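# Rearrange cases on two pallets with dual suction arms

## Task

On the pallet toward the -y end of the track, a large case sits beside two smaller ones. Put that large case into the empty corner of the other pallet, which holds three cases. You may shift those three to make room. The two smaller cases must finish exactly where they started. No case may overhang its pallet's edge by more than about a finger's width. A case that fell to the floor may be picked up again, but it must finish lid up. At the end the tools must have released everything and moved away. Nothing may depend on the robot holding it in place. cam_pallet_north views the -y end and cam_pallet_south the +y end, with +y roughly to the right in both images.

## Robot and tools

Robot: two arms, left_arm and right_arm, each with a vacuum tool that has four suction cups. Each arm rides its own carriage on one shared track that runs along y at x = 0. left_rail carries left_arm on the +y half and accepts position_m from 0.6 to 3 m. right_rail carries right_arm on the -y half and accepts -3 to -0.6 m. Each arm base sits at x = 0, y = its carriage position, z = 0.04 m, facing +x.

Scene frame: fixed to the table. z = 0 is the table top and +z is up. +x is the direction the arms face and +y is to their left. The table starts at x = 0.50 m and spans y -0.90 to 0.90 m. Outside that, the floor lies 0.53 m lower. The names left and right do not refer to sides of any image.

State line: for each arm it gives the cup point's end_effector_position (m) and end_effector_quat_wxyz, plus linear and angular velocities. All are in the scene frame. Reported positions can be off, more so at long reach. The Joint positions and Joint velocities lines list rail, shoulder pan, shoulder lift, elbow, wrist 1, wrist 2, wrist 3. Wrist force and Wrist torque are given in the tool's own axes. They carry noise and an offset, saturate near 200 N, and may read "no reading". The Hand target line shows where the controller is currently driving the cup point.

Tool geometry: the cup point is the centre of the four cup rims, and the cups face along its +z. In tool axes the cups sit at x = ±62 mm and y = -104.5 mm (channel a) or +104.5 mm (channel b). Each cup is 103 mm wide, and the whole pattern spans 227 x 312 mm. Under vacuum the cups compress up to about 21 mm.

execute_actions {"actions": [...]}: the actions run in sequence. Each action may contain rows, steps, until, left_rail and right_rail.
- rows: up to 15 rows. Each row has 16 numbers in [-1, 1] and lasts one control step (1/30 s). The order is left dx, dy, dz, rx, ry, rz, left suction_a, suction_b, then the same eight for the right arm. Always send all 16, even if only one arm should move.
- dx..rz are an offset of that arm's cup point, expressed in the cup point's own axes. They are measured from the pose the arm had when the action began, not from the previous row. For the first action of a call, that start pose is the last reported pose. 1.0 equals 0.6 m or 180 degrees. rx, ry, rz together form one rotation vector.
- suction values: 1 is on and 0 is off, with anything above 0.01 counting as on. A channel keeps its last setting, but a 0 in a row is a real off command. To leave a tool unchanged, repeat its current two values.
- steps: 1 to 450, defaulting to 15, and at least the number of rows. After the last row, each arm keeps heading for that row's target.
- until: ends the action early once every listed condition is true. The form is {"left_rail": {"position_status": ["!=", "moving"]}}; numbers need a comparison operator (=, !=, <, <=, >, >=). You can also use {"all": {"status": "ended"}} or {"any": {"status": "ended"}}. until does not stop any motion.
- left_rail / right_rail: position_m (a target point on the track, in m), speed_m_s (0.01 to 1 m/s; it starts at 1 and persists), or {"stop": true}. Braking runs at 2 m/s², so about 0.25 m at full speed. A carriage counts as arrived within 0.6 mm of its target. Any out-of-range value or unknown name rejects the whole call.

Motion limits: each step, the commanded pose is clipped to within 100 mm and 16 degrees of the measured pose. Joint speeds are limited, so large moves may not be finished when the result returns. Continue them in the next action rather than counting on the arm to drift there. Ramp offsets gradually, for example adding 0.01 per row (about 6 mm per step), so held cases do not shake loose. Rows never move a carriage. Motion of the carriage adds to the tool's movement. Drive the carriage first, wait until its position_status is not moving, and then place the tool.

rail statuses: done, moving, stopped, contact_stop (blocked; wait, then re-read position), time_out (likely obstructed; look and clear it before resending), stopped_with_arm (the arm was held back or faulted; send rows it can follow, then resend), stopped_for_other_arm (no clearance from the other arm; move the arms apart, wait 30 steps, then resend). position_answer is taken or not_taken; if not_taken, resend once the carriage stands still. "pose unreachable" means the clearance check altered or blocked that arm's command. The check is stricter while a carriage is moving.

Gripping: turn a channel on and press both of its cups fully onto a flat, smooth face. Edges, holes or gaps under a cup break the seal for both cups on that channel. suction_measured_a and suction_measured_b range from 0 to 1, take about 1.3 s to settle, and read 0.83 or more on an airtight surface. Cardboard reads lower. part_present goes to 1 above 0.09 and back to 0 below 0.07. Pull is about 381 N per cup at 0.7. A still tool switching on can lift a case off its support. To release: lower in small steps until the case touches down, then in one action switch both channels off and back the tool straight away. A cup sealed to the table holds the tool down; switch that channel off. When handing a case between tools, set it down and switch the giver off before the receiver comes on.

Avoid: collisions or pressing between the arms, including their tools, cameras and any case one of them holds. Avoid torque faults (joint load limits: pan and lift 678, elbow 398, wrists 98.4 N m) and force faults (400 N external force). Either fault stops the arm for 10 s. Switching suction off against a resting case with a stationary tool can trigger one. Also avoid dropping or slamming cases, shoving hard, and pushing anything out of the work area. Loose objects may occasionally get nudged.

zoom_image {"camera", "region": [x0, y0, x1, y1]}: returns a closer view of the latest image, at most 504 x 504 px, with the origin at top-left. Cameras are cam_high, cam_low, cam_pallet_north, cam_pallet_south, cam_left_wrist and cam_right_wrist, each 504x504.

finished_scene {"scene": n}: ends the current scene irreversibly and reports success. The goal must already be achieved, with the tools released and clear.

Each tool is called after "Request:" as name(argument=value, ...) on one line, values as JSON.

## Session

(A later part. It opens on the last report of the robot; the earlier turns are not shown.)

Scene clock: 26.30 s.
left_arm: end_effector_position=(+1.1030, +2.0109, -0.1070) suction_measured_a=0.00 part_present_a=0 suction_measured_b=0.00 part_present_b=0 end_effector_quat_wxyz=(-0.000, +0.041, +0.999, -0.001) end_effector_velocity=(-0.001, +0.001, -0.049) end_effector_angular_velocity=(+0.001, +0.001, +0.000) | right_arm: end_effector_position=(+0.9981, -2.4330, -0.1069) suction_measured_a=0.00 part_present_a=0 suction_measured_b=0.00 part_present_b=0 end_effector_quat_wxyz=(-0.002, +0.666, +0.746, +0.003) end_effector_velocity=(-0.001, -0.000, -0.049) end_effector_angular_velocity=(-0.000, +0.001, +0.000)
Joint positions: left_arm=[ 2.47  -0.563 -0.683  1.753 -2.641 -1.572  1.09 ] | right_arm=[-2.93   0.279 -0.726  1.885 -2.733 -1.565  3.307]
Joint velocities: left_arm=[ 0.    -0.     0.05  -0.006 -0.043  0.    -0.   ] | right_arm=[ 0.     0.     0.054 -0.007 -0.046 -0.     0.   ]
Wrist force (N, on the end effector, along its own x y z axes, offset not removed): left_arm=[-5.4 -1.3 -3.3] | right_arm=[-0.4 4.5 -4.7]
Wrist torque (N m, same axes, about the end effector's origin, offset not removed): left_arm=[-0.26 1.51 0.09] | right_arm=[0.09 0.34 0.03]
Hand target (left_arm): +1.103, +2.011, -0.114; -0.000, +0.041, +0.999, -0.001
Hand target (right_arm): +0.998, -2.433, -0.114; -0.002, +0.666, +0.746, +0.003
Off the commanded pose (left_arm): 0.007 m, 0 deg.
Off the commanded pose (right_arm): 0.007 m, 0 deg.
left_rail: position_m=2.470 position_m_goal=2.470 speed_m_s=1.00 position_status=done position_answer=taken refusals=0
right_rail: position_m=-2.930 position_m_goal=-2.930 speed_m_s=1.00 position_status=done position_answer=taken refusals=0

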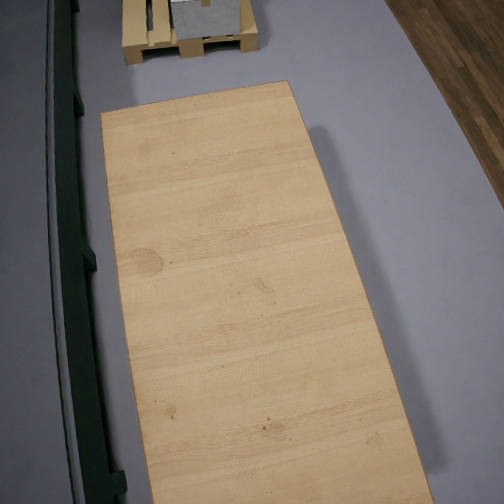

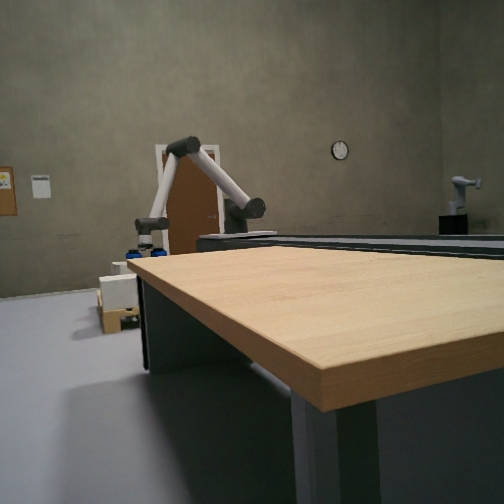

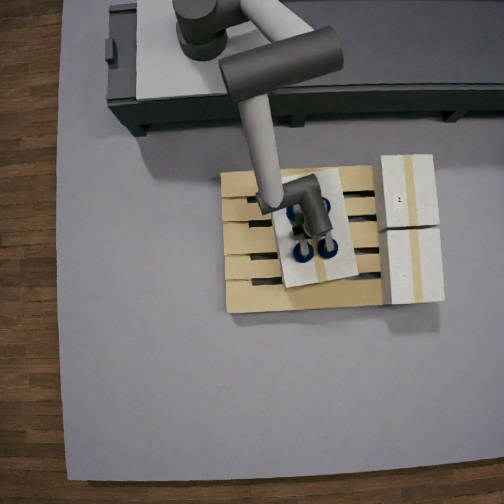

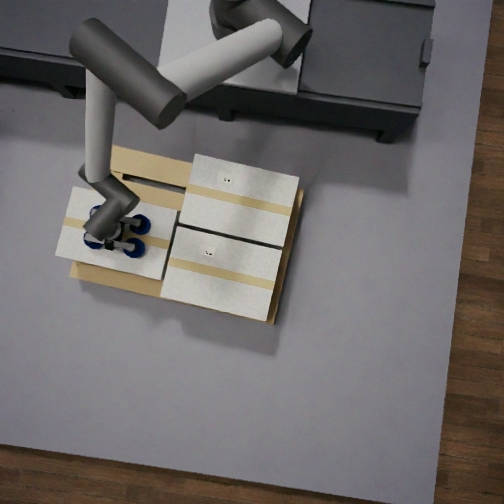

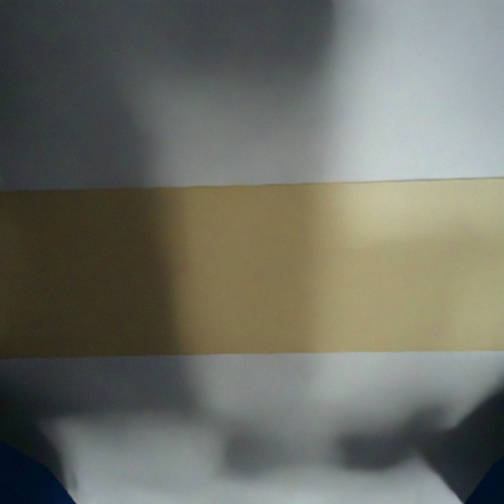

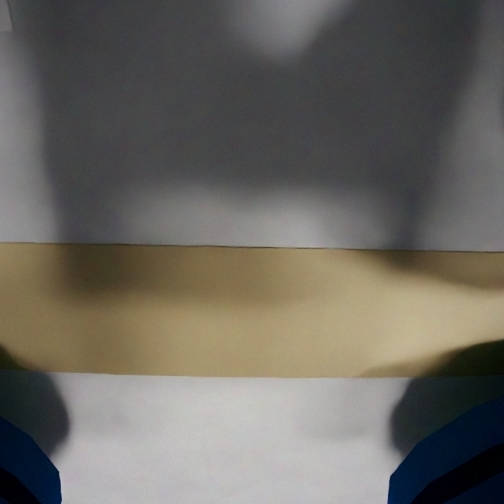

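Request:
execute_actions(actions=[])

Scene clock: 26.43 s.
left_arm: end_effector_position=(+1.1029, +2.0110, -0.1123) suction_measured_a=0.00 part_present_a=0 suction_measured_b=0.00 part_present_b=0 end_effector_quat_wxyz=(-0.000, +0.041, +0.999, -0.001) end_effector_velocity=(-0.001, +0.000, -0.021) end_effector_angular_velocity=(+0.000, +0.001, +0.000) | right_arm: end_effector_position=(+0.9980, -2.4330, -0.1122) suction_measured_a=0.00 part_present_a=0 suction_measured_b=0.00 part_present_b=0 end_effector_quat_wxyz=(-0.002, +0.666, +0.746, +0.003) end_effector_velocity=(-0.001, -0.000, -0.021) end_effector_angular_velocity=(-0.000, +0.001, +0.000)
Joint positions: left_arm=[ 2.47  -0.563 -0.678  1.753 -2.646 -1.572  1.09 ] | right_arm=[-2.93   0.279 -0.72   1.885 -2.738 -1.565  3.307]
Joint velocities: left_arm=[ 0.    -0.     0.022 -0.003 -0.018  0.    -0.   ] | right_arm=[ 0.     0.     0.023 -0.003 -0.02  -0.     0.   ]
Wrist force (N, on the end effector, along its own x y z axes, offset not removed): left_arm=[-6.6 -1.2 -2.2] | right_arm=[-9.9 2.5 2.7]
Wrist torque (N m, same axes, about the end effector's origin, offset not removed): left_arm=[-0.10 1.66 0.11] | right_arm=[-0.18 1.44 0.01]
Hand target (left_arm): +1.103, +2.011, -0.114; -0.000, +0.041, +0.999, -0.001
Hand target (right_arm): +0.998, -2.433, -0.114; -0.002, +0.666, +0.746, +0.003
Off the commanded pose (left_arm): 0.002 m, 0 deg.
Off the commanded pose (right_arm): 0.002 m, 0 deg.
left_rail: position_m=2.470 position_m_goal=2.470 speed_m_s=1.00 position_status=done position_answer=taken refusals=0
right_rail: position_m=-2.930 position_m_goal=-2.930 speed_m_s=1.00 position_status=done position_answer=taken refusals=0

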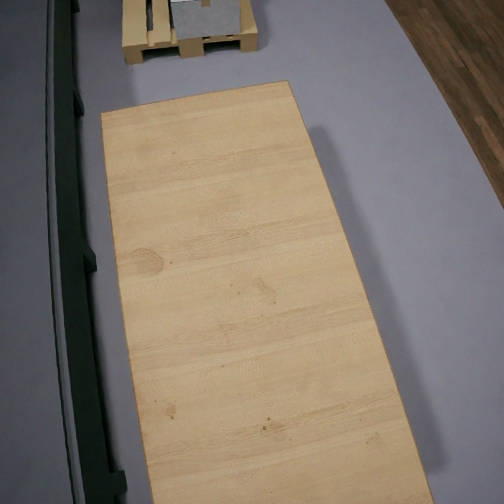

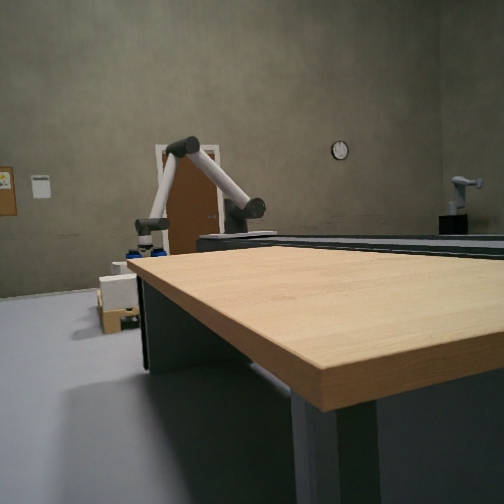

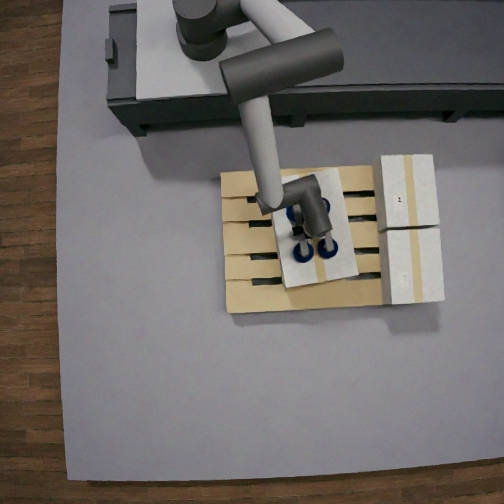

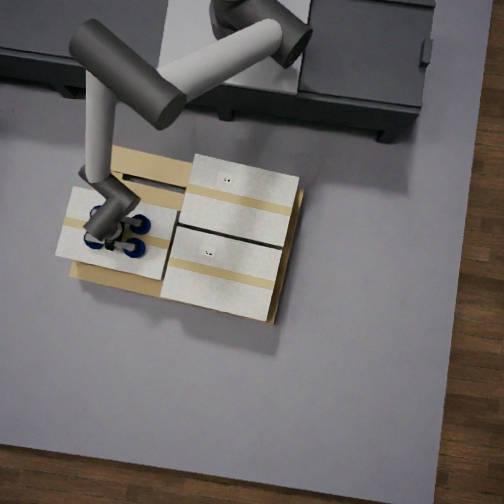

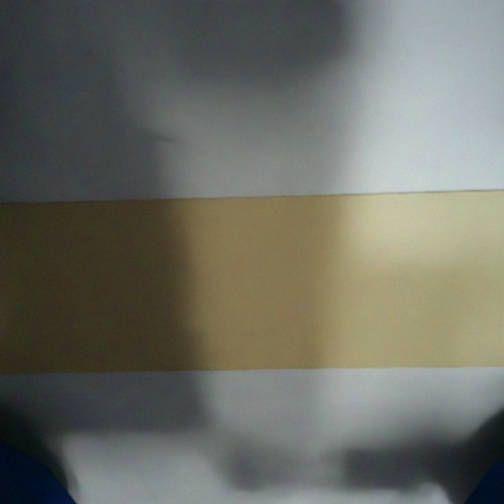

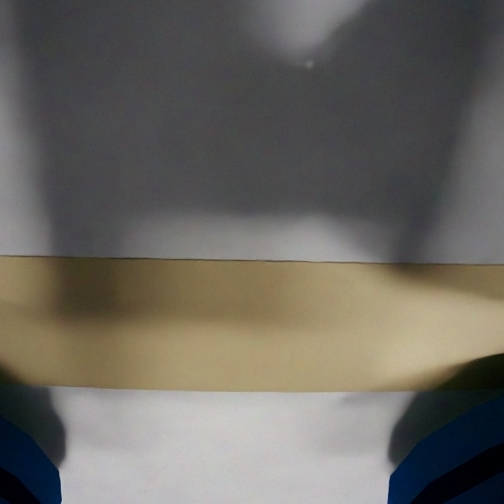

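Request:
execute_actions(actions=[{"rows": [
[0,0,0.007,0,0,0,0,0,0,0,0.007,0,0,0,0,0],
[0,0,0.012,0,0,0,0,0,0,0,0.012,0,0,0,0,0],
[0,0,0.017,0,0,0,0,0,0,0,0.017,0,0,0,0,0],
[0,0,0.021,0,0,0,0,0,0,0,0.021,0,0,0,0,0],
[0,0,0.024,0,0,0,0,0,0,0,0.024,0,0,0,0,0]
], "steps": 5}])

Scene clock: 27.20 s.
left_arm: end_effector_position=(+1.1029, +2.0110, -0.1186) suction_measured_a=0.00 part_present_a=0 suction_measured_b=0.00 part_present_b=0 end_effector_quat_wxyz=(-0.000, +0.041, +0.999, -0.001) end_effector_velocity=(-0.001, +0.001, -0.059) end_effector_angular_velocity=(+0.001, +0.002, -0.000) | right_arm: end_effector_position=(+0.9980, -2.4330, -0.1185) suction_measured_a=0.00 part_present_a=0 suction_measured_b=0.00 part_present_b=0 end_effector_quat_wxyz=(-0.002, +0.666, +0.746, +0.003) end_effector_velocity=(-0.001, +0.000, -0.059) end_effector_angular_velocity=(-0.001, +0.002, +0.000)
Joint positions: left_arm=[ 2.47  -0.563 -0.671  1.752 -2.651 -1.572  1.09 ] | right_arm=[-2.93   0.279 -0.713  1.884 -2.744 -1.565  3.307]
Joint velocities: left_arm=[ 0.    -0.     0.061 -0.009 -0.05   0.     0.   ] | right_arm=[ 0.     0.     0.066 -0.01  -0.054 -0.    -0.   ]
Wrist force (N, on the end effector, along its own x y z axes, offset not removed): left_arm=[-6.8 -3.3 -4.3] | right_arm=[1.1 5.6 -1.5]
Wrist torque (N m, same axes, about the end effector's origin, offset not removed): left_arm=[-0.51 1.54 0.16] | right_arm=[0.40 -0.30 0.05]
Hand target (left_arm): +1.103, +2.011, -0.127; -0.000, +0.041, +0.999, -0.001
Hand target (right_arm): +0.998, -2.433, -0.127; -0.002, +0.666, +0.746, +0.003
Off the commanded pose (left_arm): 0.008 m, 0 deg.
Off the commanded pose (right_arm): 0.008 m, 0 deg.
left_rail: position_m=2.470 position_m_goal=2.470 speed_m_s=1.00 position_status=done position_answer=taken refusals=0
right_rail: position_m=-2.930 position_m_goal=-2.930 speed_m_s=1.00 position_status=done position_answer=taken refusals=0

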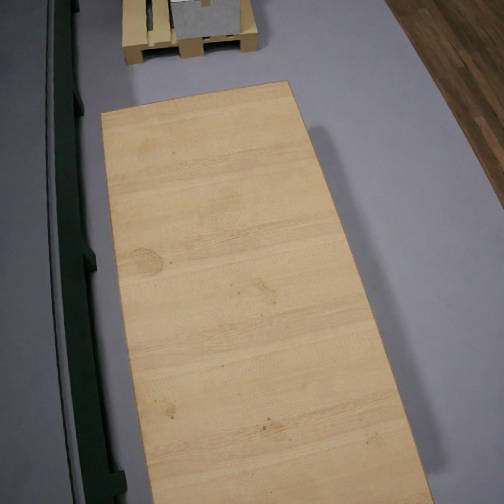

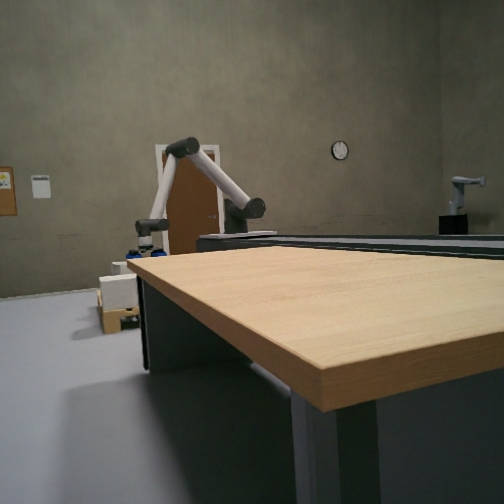

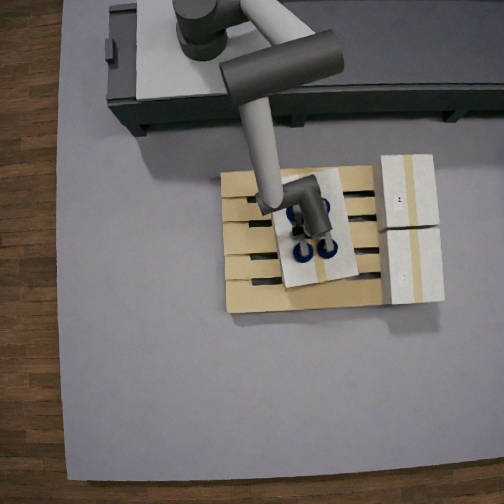

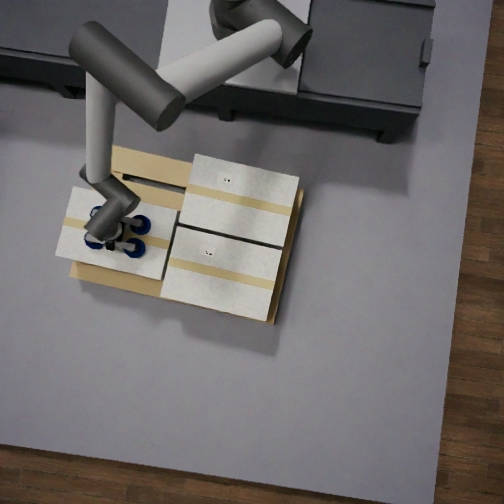

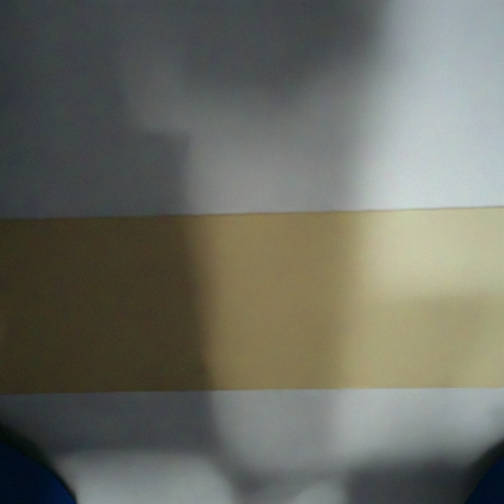

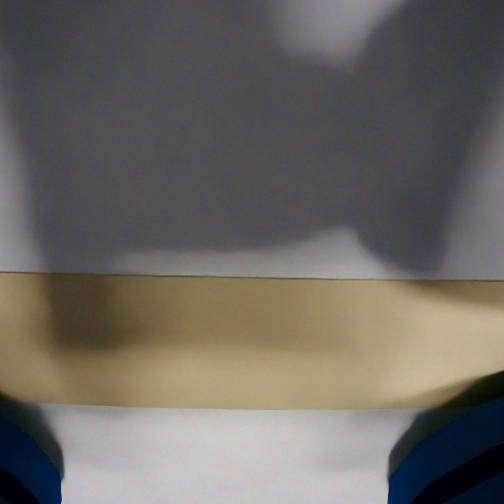

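Request:
zoom_image(camera="cam_low", region=[90, 220, 210, 340])

Region (90, 220, 210, 340) of cam_low's 504x504 image, scaled by 4.200, with more detail than that image has.

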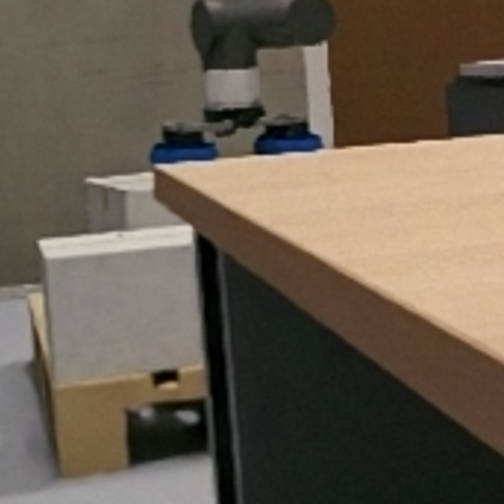

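Request:
execute_actions(actions=[])

Scene clock: 27.43 s.
left_arm: end_effector_position=(+1.1029, +2.0110, -0.1257) suction_measured_a=0.00 part_present_a=0 suction_measured_b=0.00 part_present_b=0 end_effector_quat_wxyz=(-0.000, +0.041, +0.999, -0.001) end_effector_velocity=(+0.000, -0.000, -0.006) end_effector_angular_velocity=(-0.000, -0.001, +0.000) | right_arm: end_effector_position=(+0.9979, -2.4329, -0.1258) suction_measured_a=0.00 part_present_a=0 suction_measured_b=0.00 part_present_b=0 end_effector_quat_wxyz=(-0.002, +0.666, +0.746, +0.003) end_effector_velocity=(+0.001, +0.000, -0.007) end_effector_angular_velocity=(+0.000, -0.001, +0.000)
Joint positions: left_arm=[ 2.47  -0.563 -0.664  1.75  -2.658 -1.572  1.09 ] | right_arm=[-2.93   0.279 -0.705  1.882 -2.751 -1.565  3.307]
Joint velocities: left_arm=[ 0.     0.     0.007 -0.001 -0.006 -0.    -0.   ] | right_arm=[ 0.     0.     0.008 -0.002 -0.007  0.    -0.   ]
Wrist force (N, on the end effector, along its own x y z axes, offset not removed): left_arm=[3.7 2.0 -51.3] | right_arm=[-0.2 -2.8 -27.0]
Wrist torque (N m, same axes, about the end effector's origin, offset not removed): left_arm=[-0.24 1.42 0.21] | right_arm=[-0.65 -0.15 -0.16]
Hand target (left_arm): +1.103, +2.011, -0.127; -0.000, +0.041, +0.999, -0.001
Hand target (right_arm): +0.998, -2.433, -0.127; -0.002, +0.666, +0.746, +0.003
Off the commanded pose (left_arm): 0.001 m, 0 deg.
Off the commanded pose (right_arm): 0.001 m, 0 deg.
left_rail: position_m=2.470 position_m_goal=2.470 speed_m_s=1.00 position_status=done position_answer=taken refusals=0
right_rail: position_m=-2.930 position_m_goal=-2.930 speed_m_s=1.00 position_status=done position_answer=taken refusals=0

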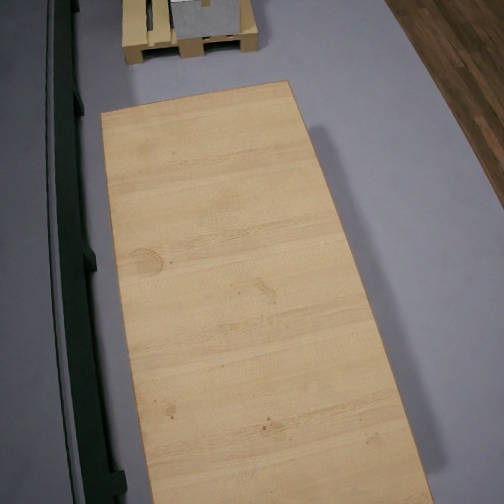

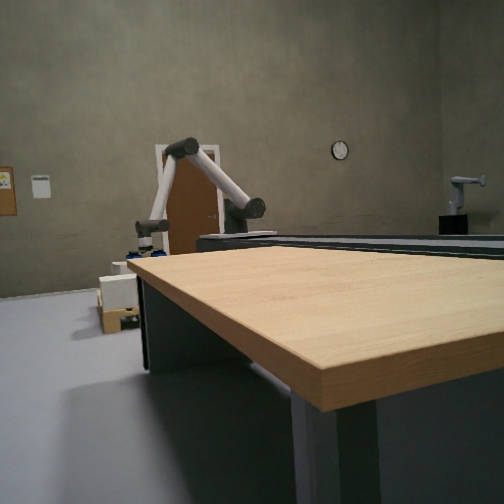

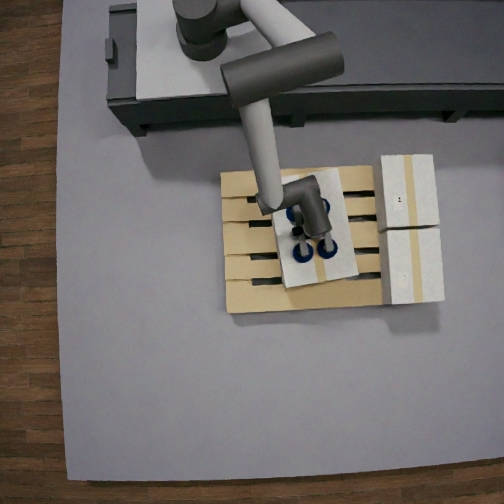

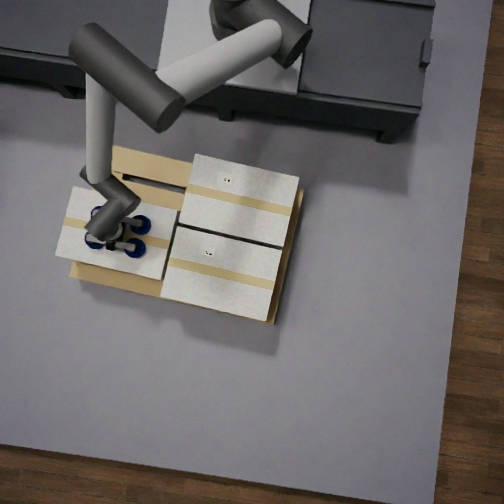

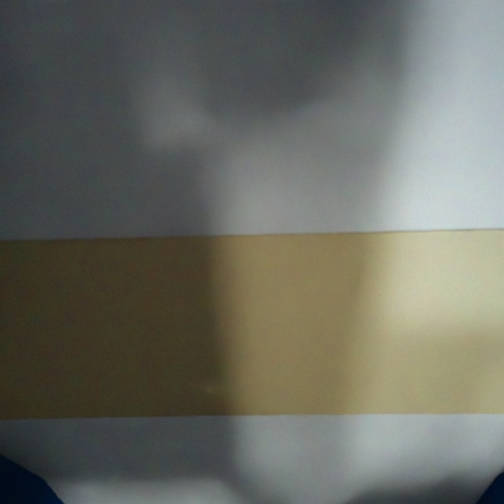

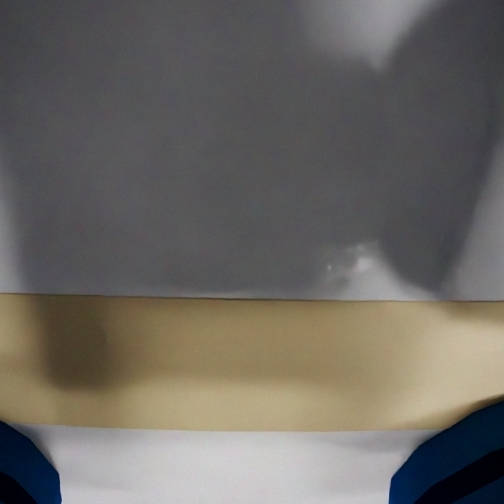

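Request:
execute_actions(actions=[])

Scene clock: 28.93 s.
left_arm: end_effector_position=(+1.1028, +2.0111, -0.1266) suction_measured_a=0.00 part_present_a=0 suction_measured_b=0.00 part_present_b=0 end_effector_quat_wxyz=(-0.000, +0.041, +0.999, -0.001) end_effector_velocity=(-0.000, +0.000, -0.000) end_effector_angular_velocity=(+0.000, +0.000, -0.000) | right_arm: end_effector_position=(+0.9979, -2.4329, -0.1265) suction_measured_a=0.00 part_present_a=0 suction_measured_b=0.00 part_present_b=0 end_effector_quat_wxyz=(-0.002, +0.666, +0.746, +0.003) end_effector_velocity=(-0.000, -0.000, -0.000) end_effector_angular_velocity=(-0.000, +0.000, +0.000)
Joint positions: left_arm=[ 2.47  -0.563 -0.663  1.75  -2.658 -1.572  1.09 ] | right_arm=[-2.93   0.279 -0.704  1.882 -2.752 -1.565  3.307]
Joint velocities: left_arm=[0. 0. 0. 0. 0. 0. 0.] | right_arm=[ 0.  0.  0. -0. -0. -0.  0.]
Wrist force (N, on the end effector, along its own x y z axes, offset not removed): left_arm=[3.2 6.1 -64.7] | right_arm=[0.4 -4.2 -33.1]
Wrist torque (N m, same axes, about the end effector's origin, offset not removed): left_arm=[0.44 1.26 0.14] | right_arm=[-0.78 -0.41 0.11]
Hand target (left_arm): +1.103, +2.011, -0.127; -0.000, +0.041, +0.999, -0.001
Hand target (right_arm): +0.998, -2.433, -0.127; -0.002, +0.666, +0.746, +0.003
Off the commanded pose (left_arm): 0.000 m, 0 deg.
Off the commanded pose (right_arm): 0.000 m, 0 deg.
left_rail: position_m=2.470 position_m_goal=2.470 speed_m_s=1.00 position_status=done position_answer=taken refusals=0
right_rail: position_m=-2.930 position_m_goal=-2.930 speed_m_s=1.00 position_status=done position_answer=taken refusals=0

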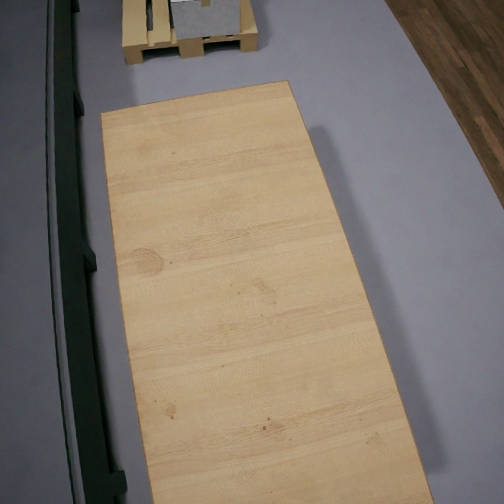

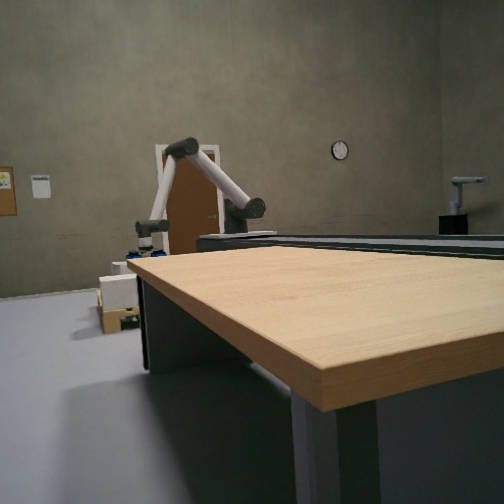

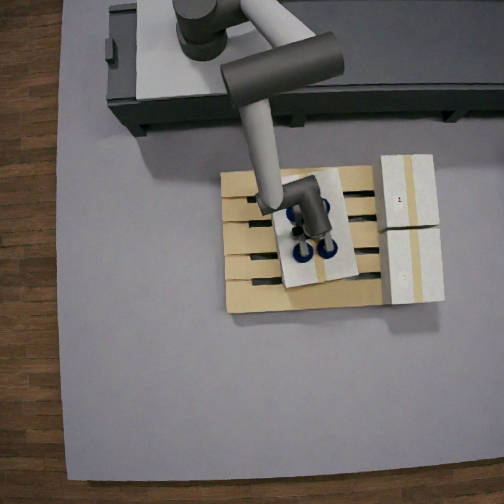

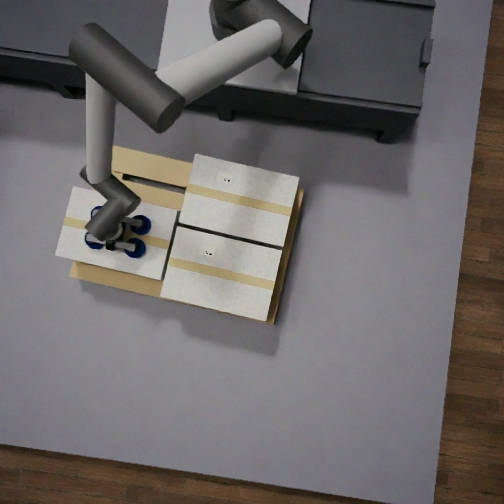

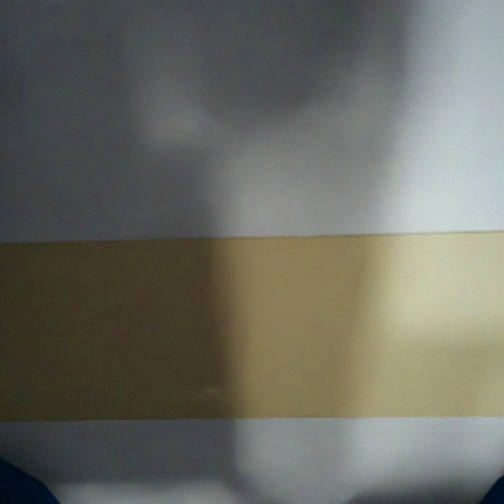

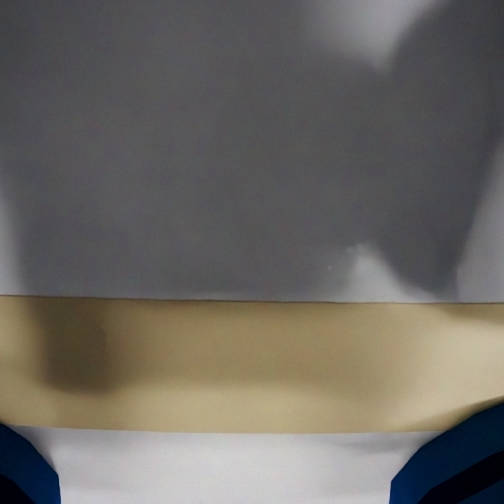

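Request:
execute_actions(actions=[{"rows": [[0,0,0.002,0,0,0,1,1, 0,0,0.005,0,0,0,1,1]], "steps": 2}])

Scene clock: 29.33 s.
left_arm: end_effector_position=(+1.1026, +2.0112, -0.1271) suction_measured_a=0.26 part_present_a=1 suction_measured_b=0.26 part_present_b=1 end_effector_quat_wxyz=(-0.000, +0.041, +0.999, -0.000) end_effector_velocity=(-0.011, +0.007, -0.024) end_effector_angular_velocity=(+0.013, +0.021, -0.000) | right_arm: end_effector_position=(+0.9976, -2.4330, -0.1272) suction_measured_a=0.19 part_present_a=1 suction_measured_b=0.19 part_present_b=1 end_effector_quat_wxyz=(-0.002, +0.666, +0.746, +0.003) end_effector_velocity=(-0.016, -0.005, -0.038) end_effector_angular_velocity=(-0.010, +0.035, -0.000)
Joint positions: left_arm=[ 2.47  -0.563 -0.663  1.75  -2.658 -1.572  1.09 ] | right_arm=[-2.93   0.279 -0.704  1.882 -2.752 -1.565  3.307]
Joint velocities: left_arm=[ 0.    -0.     0.018  0.006  0.001  0.     0.   ] | right_arm=[ 0.    -0.     0.033  0.003 -0.    -0.     0.   ]
Wrist force (N, on the end effector, along its own x y z axes, offset not removed): left_arm=[-22.9 -8.6 26.9] | right_arm=[3.4 14.8 2.8]
Wrist torque (N m, same axes, about the end effector's origin, offset not removed): left_arm=[0.26 1.77 0.20] | right_arm=[-0.05 -0.01 0.23]
Hand target (left_arm): +1.103, +2.011, -0.128; -0.000, +0.041, +0.999, -0.001
Hand target (right_arm): +0.998, -2.433, -0.130; -0.002, +0.666, +0.746, +0.003
Off the commanded pose (left_arm): 0.001 m, 0 deg.
Off the commanded pose (right_arm): 0.002 m, 0 deg.
left_rail: position_m=2.470 position_m_goal=2.470 speed_m_s=1.00 position_status=done position_answer=taken refusals=0
right_rail: position_m=-2.930 position_m_goal=-2.930 speed_m_s=1.00 position_status=done position_answer=taken refusals=0

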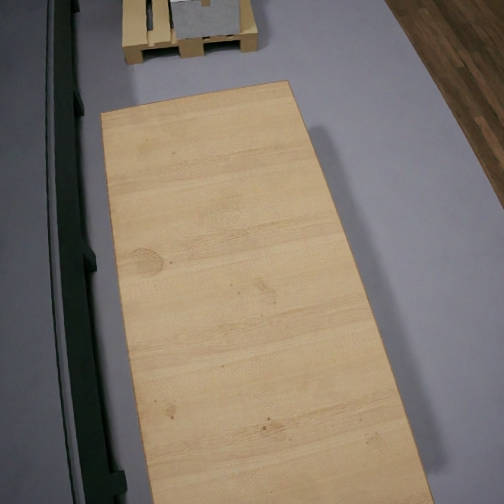

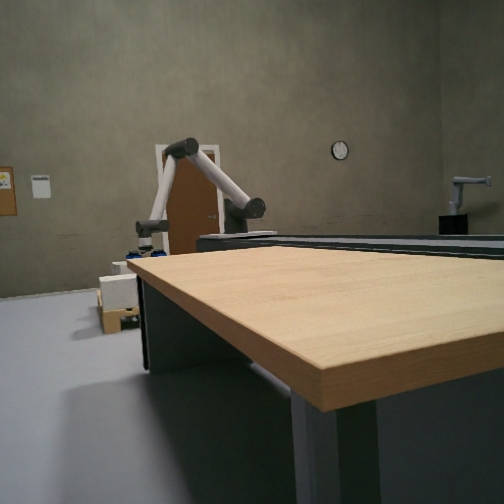

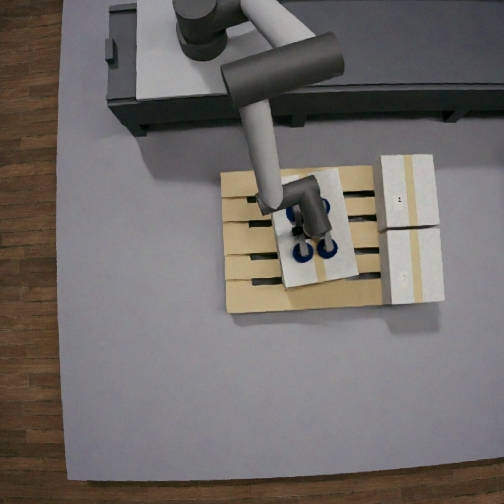

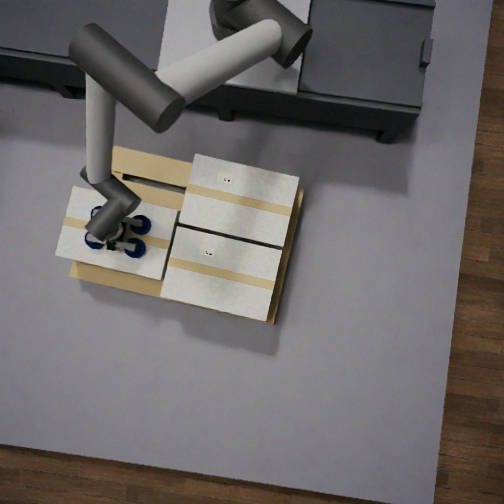

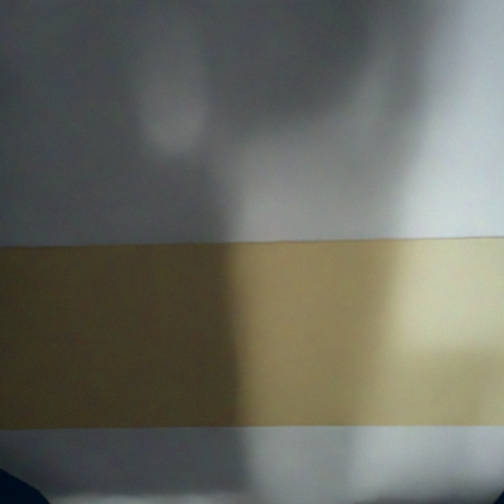

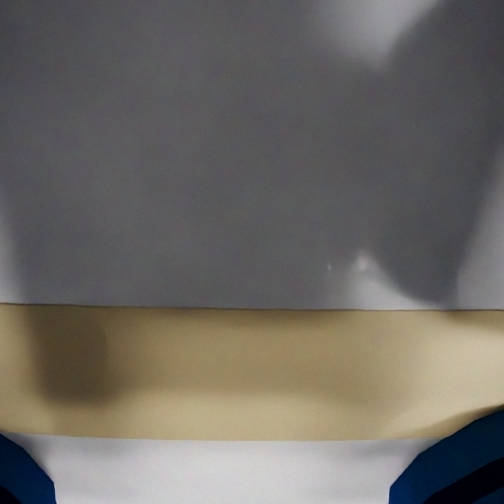

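Request:
execute_actions(actions=[])

Request:
zoom_image(camera="cam_pallet_south", region=[30, 120, 330, 340])

Scene clock: 33.87 s.
left_arm: end_effector_position=(+1.1028, +2.0110, -0.1278) suction_measured_a=1.00 part_present_a=1 suction_measured_b=1.00 part_present_b=1 end_effector_quat_wxyz=(-0.000, +0.041, +0.999, -0.001) end_effector_velocity=(+0.000, +0.000, -0.000) end_effector_angular_velocity=(-0.000, +0.000, +0.000) | right_arm: end_effector_position=(+0.9979, -2.4329, -0.1295) suction_measured_a=0.95 part_present_a=1 suction_measured_b=0.95 part_present_b=1 end_effector_quat_wxyz=(-0.002, +0.666, +0.746, +0.003) end_effector_velocity=(+0.000, -0.000, +0.000) end_effector_angular_velocity=(+0.000, -0.000, -0.000)
Joint positions: left_arm=[ 2.47  -0.563 -0.662  1.75  -2.659 -1.572  1.09 ] | right_arm=[-2.93   0.279 -0.701  1.881 -2.755 -1.565  3.307]
Joint velocities: left_arm=[ 0.  0.  0. -0. -0. -0.  0.] | right_arm=[ 0. -0. -0. -0.  0.  0. -0.]
Wrist force (N, on the end effector, along its own x y z axes, offset not removed): left_arm=[-7.7 -1.4 10.5] | right_arm=[2.6 -0.3 23.5]
Wrist torque (N m, same axes, about the end effector's origin, offset not removed): left_arm=[2.64 3.62 0.12] | right_arm=[-8.98 -0.95 -0.07]
Hand target (left_arm): +1.103, +2.011, -0.128; -0.000, +0.041, +0.999, -0.001
Hand target (right_arm): +0.998, -2.433, -0.130; -0.002, +0.666, +0.746, +0.003
Off the commanded pose (left_arm): 0.000 m, 0 deg.
Off the commanded pose (right_arm): 0.000 m, 0 deg.
left_rail: position_m=2.470 position_m_goal=2.470 speed_m_s=1.00 position_status=done position_answer=taken refusals=0
right_rail: position_m=-2.930 position_m_goal=-2.930 speed_m_s=1.00 position_status=done position_answer=taken refusals=0

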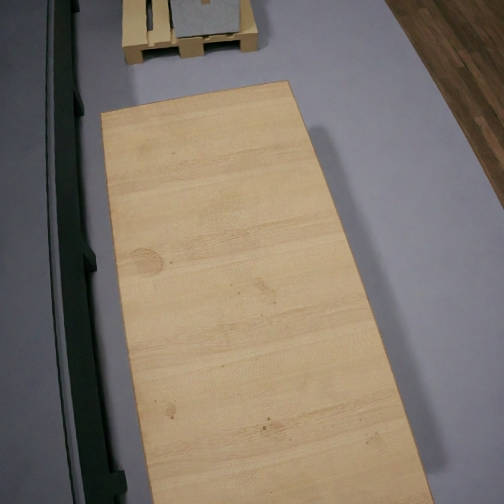

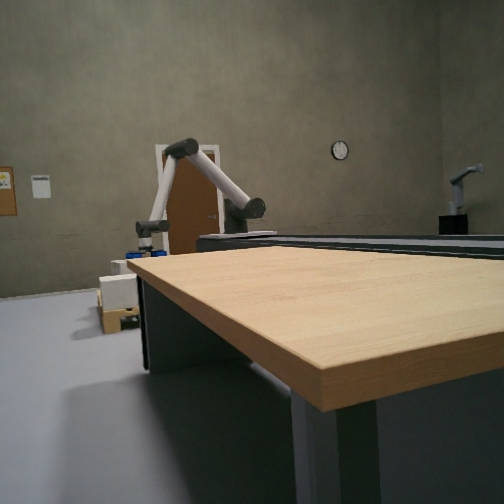

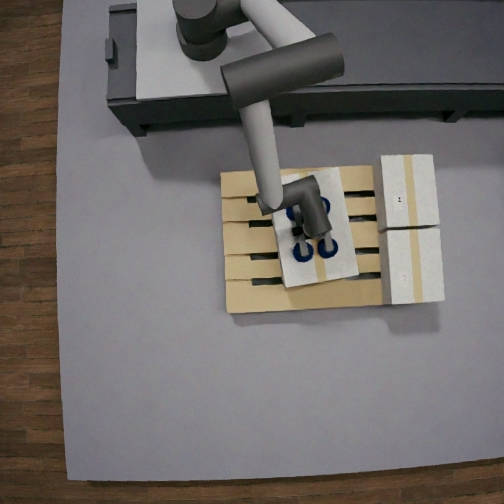

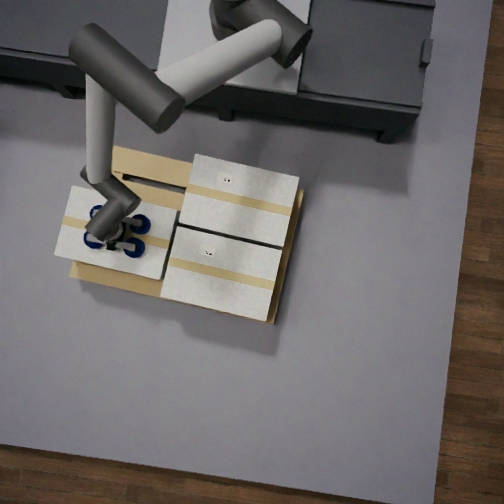

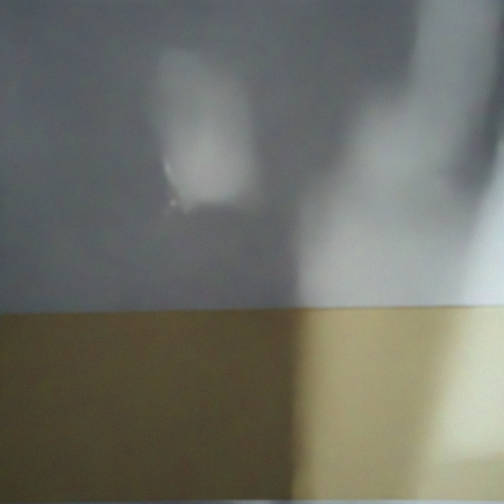

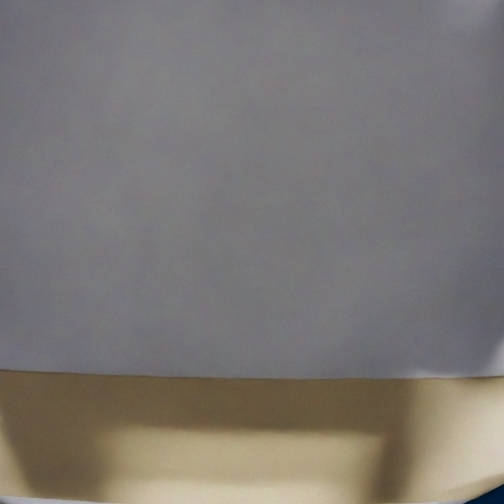

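Region (30, 120, 330, 340) of cam_pallet_south's 504x504 image, scaled by 1.680, with more detail than that image has; it fills the top 370 rows of this view, and the rest is white.

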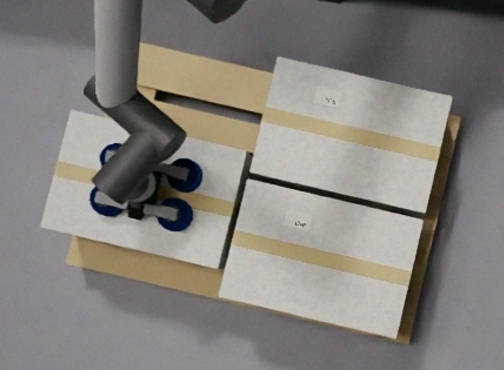

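Request:
execute_actions(actions=[{"rows": [
[-0.0021,-0.0001,0,0,0,0,1,1, 0.0001,-0.0013,-0.0029,0,0,0,1,1],
[-0.0081,-0.0004,-0.002,0,0,0,1,1, 0.0005,-0.0043,-0.0093,0,0,0,1,1],
[-0.0174,-0.0009,-0.005,0,0,0,1,1, 0.0009,-0.0082,-0.0179,0,0,0,1,1],
[-0.0292,-0.0016,-0.008,0,0,0,1,1, 0.0016,-0.0138,-0.0301,0,0,0,1,1],
[-0.0429,-0.0023,-0.010,0,0,0,1,1, 0.0023,-0.0207,-0.0451,0,0,0,1,1],
[-0.0579,-0.0031,-0.010,0,0,0,1,1, 0.0033,-0.0292,-0.0637,0,0,-0.0018,1,1],
[-0.0735,-0.0040,-0.010,0,0,0,1,1, 0.0044,-0.0387,-0.0845,0,0,-0.0048,1,1],
[-0.0891,-0.0049,-0.010,0,0,0,1,1, 0.0057,-0.0499,-0.1088,0,0,-0.0105,1,1],
[-0.1041,-0.0057,-0.010,0,0,0,1,1, 0.0071,-0.0623,-0.1360,0,0,-0.0184,1,1],
[-0.1178,-0.0064,-0.010,0,0,0,1,1, 0.0087,-0.0764,-0.1668,0,0,-0.0285,1,1],
[-0.1296,-0.0071,-0.008,0,0,0,1,1, 0.0104,-0.0915,-0.1998,0,0,-0.0407,1,1],
[-0.1389,-0.0076,-0.004,0,0,0,1,1, 0.0123,-0.1082,-0.2363,0,0,-0.0548,1,1],
[-0.1449,-0.0079,0.001,0,0,0,1,1, 0.0142,-0.1250,-0.2728,0,0,-0.0714,1,1],
[-0.147,-0.008,0.006,0,0,0,1,1, 0.0162,-0.1420,-0.3100,0,0,-0.0907,1,1],
[-0.147,-0.008,0.012,0,0,0,1,1, 0.0373,-0.328,-0.716,0,0,-0.438,1,1]
], "steps": 36}])

Scene clock: 36.93 s.
left_arm: end_effector_position=(+1.1903, +1.9992, -0.1349) suction_measured_a=1.00 part_present_a=1 suction_measured_b=1.00 part_present_b=1 end_effector_quat_wxyz=(-0.000, +0.041, +0.999, -0.001) end_effector_velocity=(+0.000, -0.000, -0.000) end_effector_angular_velocity=(-0.000, -0.000, +0.000) | right_arm: end_effector_position=(+0.8060, -2.4348, +0.2861) suction_measured_a=0.95 part_present_a=1 suction_measured_b=0.95 part_present_b=1 end_effector_quat_wxyz=(+0.011, +0.174, +0.985, +0.004) end_effector_velocity=(-0.068, -0.012, +0.148) end_effector_angular_velocity=(-0.032, +0.059, +1.359)
Joint positions: left_arm=[ 2.47  -0.534 -0.604  1.601 -2.569 -1.572  1.119] | right_arm=[-2.93   0.338 -1.268  2.08  -2.406 -1.575  2.259]
Joint velocities: left_arm=[ 0.  0.  0. -0.  0. -0.  0.] | right_arm=[ 0.     0.006 -0.198 -0.017  0.275  0.021 -1.353]
Wrist force (N, on the end effector, along its own x y z axes, offset not removed): left_arm=[-6.9 -4.5 13.4] | right_arm=[7.8 -0.6 -10.2]
Wrist torque (N m, same axes, about the end effector's origin, offset not removed): left_arm=[2.23 3.65 0.09] | right_arm=[-5.94 0.87 0.55]
Hand target (left_arm): +1.190, +1.999, -0.135; -0.000, +0.041, +0.999, -0.001
Hand target (right_arm): +0.800, -2.436, +0.300; +0.007, +0.072, +0.997, +0.003
Off the commanded pose (left_arm): 0.000 m, 0 deg.
Off the commanded pose (right_arm): 0.015 m, 16 deg; orientation clipped at the last step of the last action.
left_rail: position_m=2.470 position_m_goal=2.470 speed_m_s=1.00 position_status=done position_answer=taken refusals=0
right_rail: position_m=-2.930 position_m_goal=-2.930 speed_m_s=1.00 position_status=done position_answer=taken refusals=0

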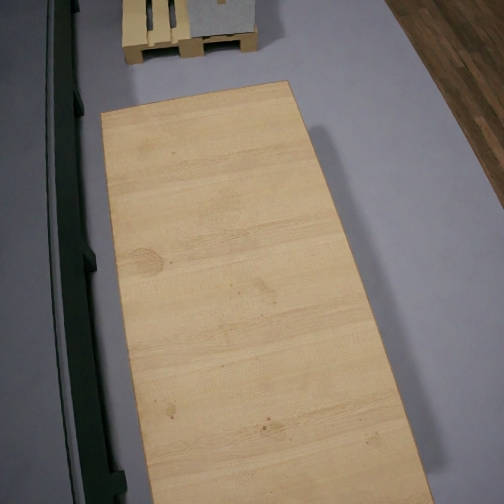

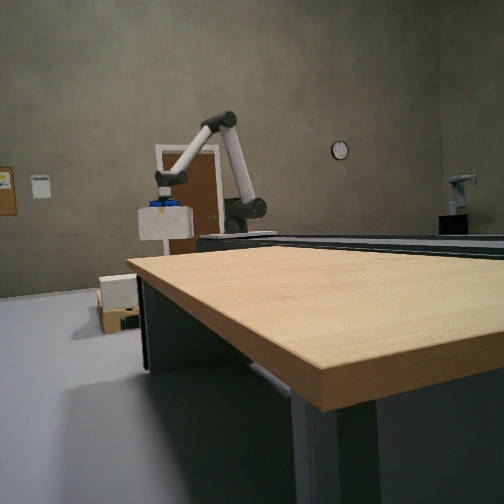

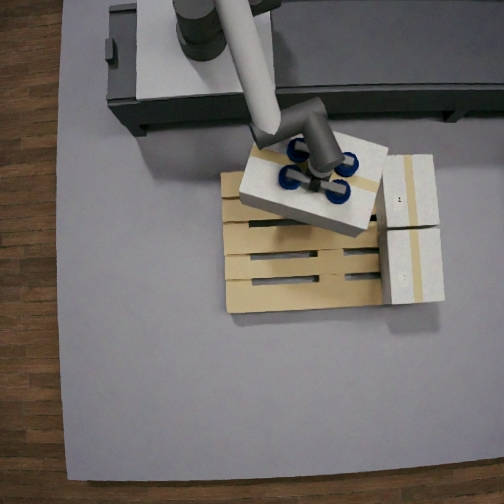

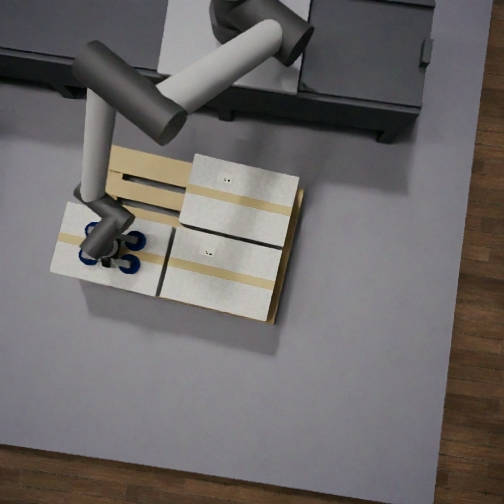

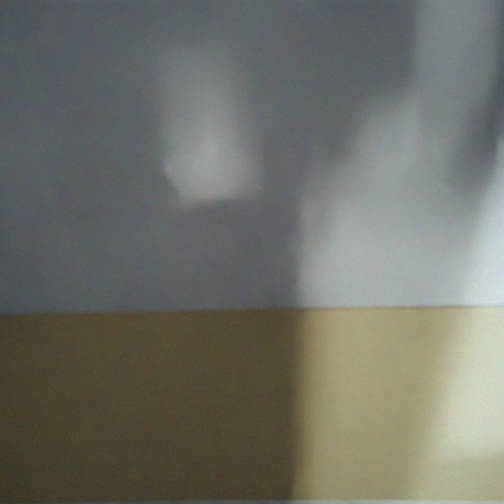

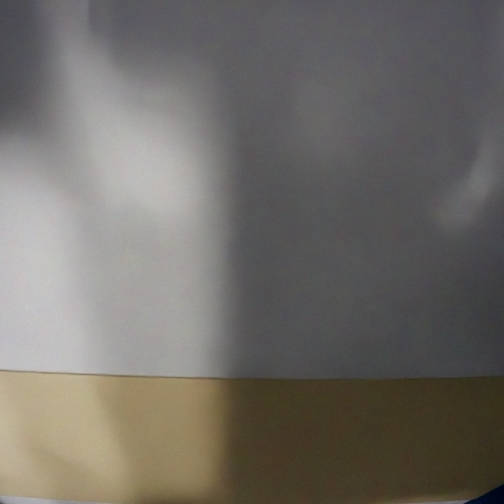

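Request:
zoom_image(camera="cam_pallet_south", region=[30, 130, 230, 330])

Region (30, 130, 230, 330) of cam_pallet_south's 504x504 image, scaled by 2.520, with more detail than that image has.

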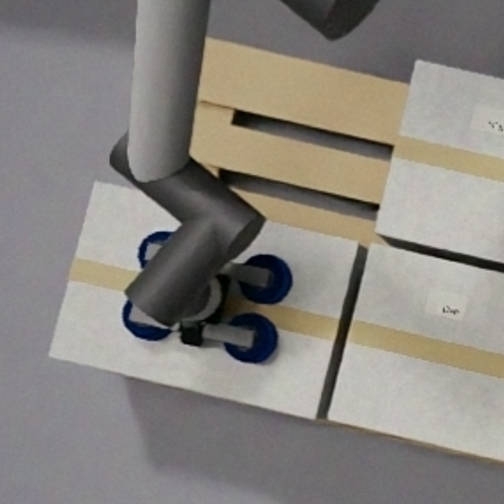

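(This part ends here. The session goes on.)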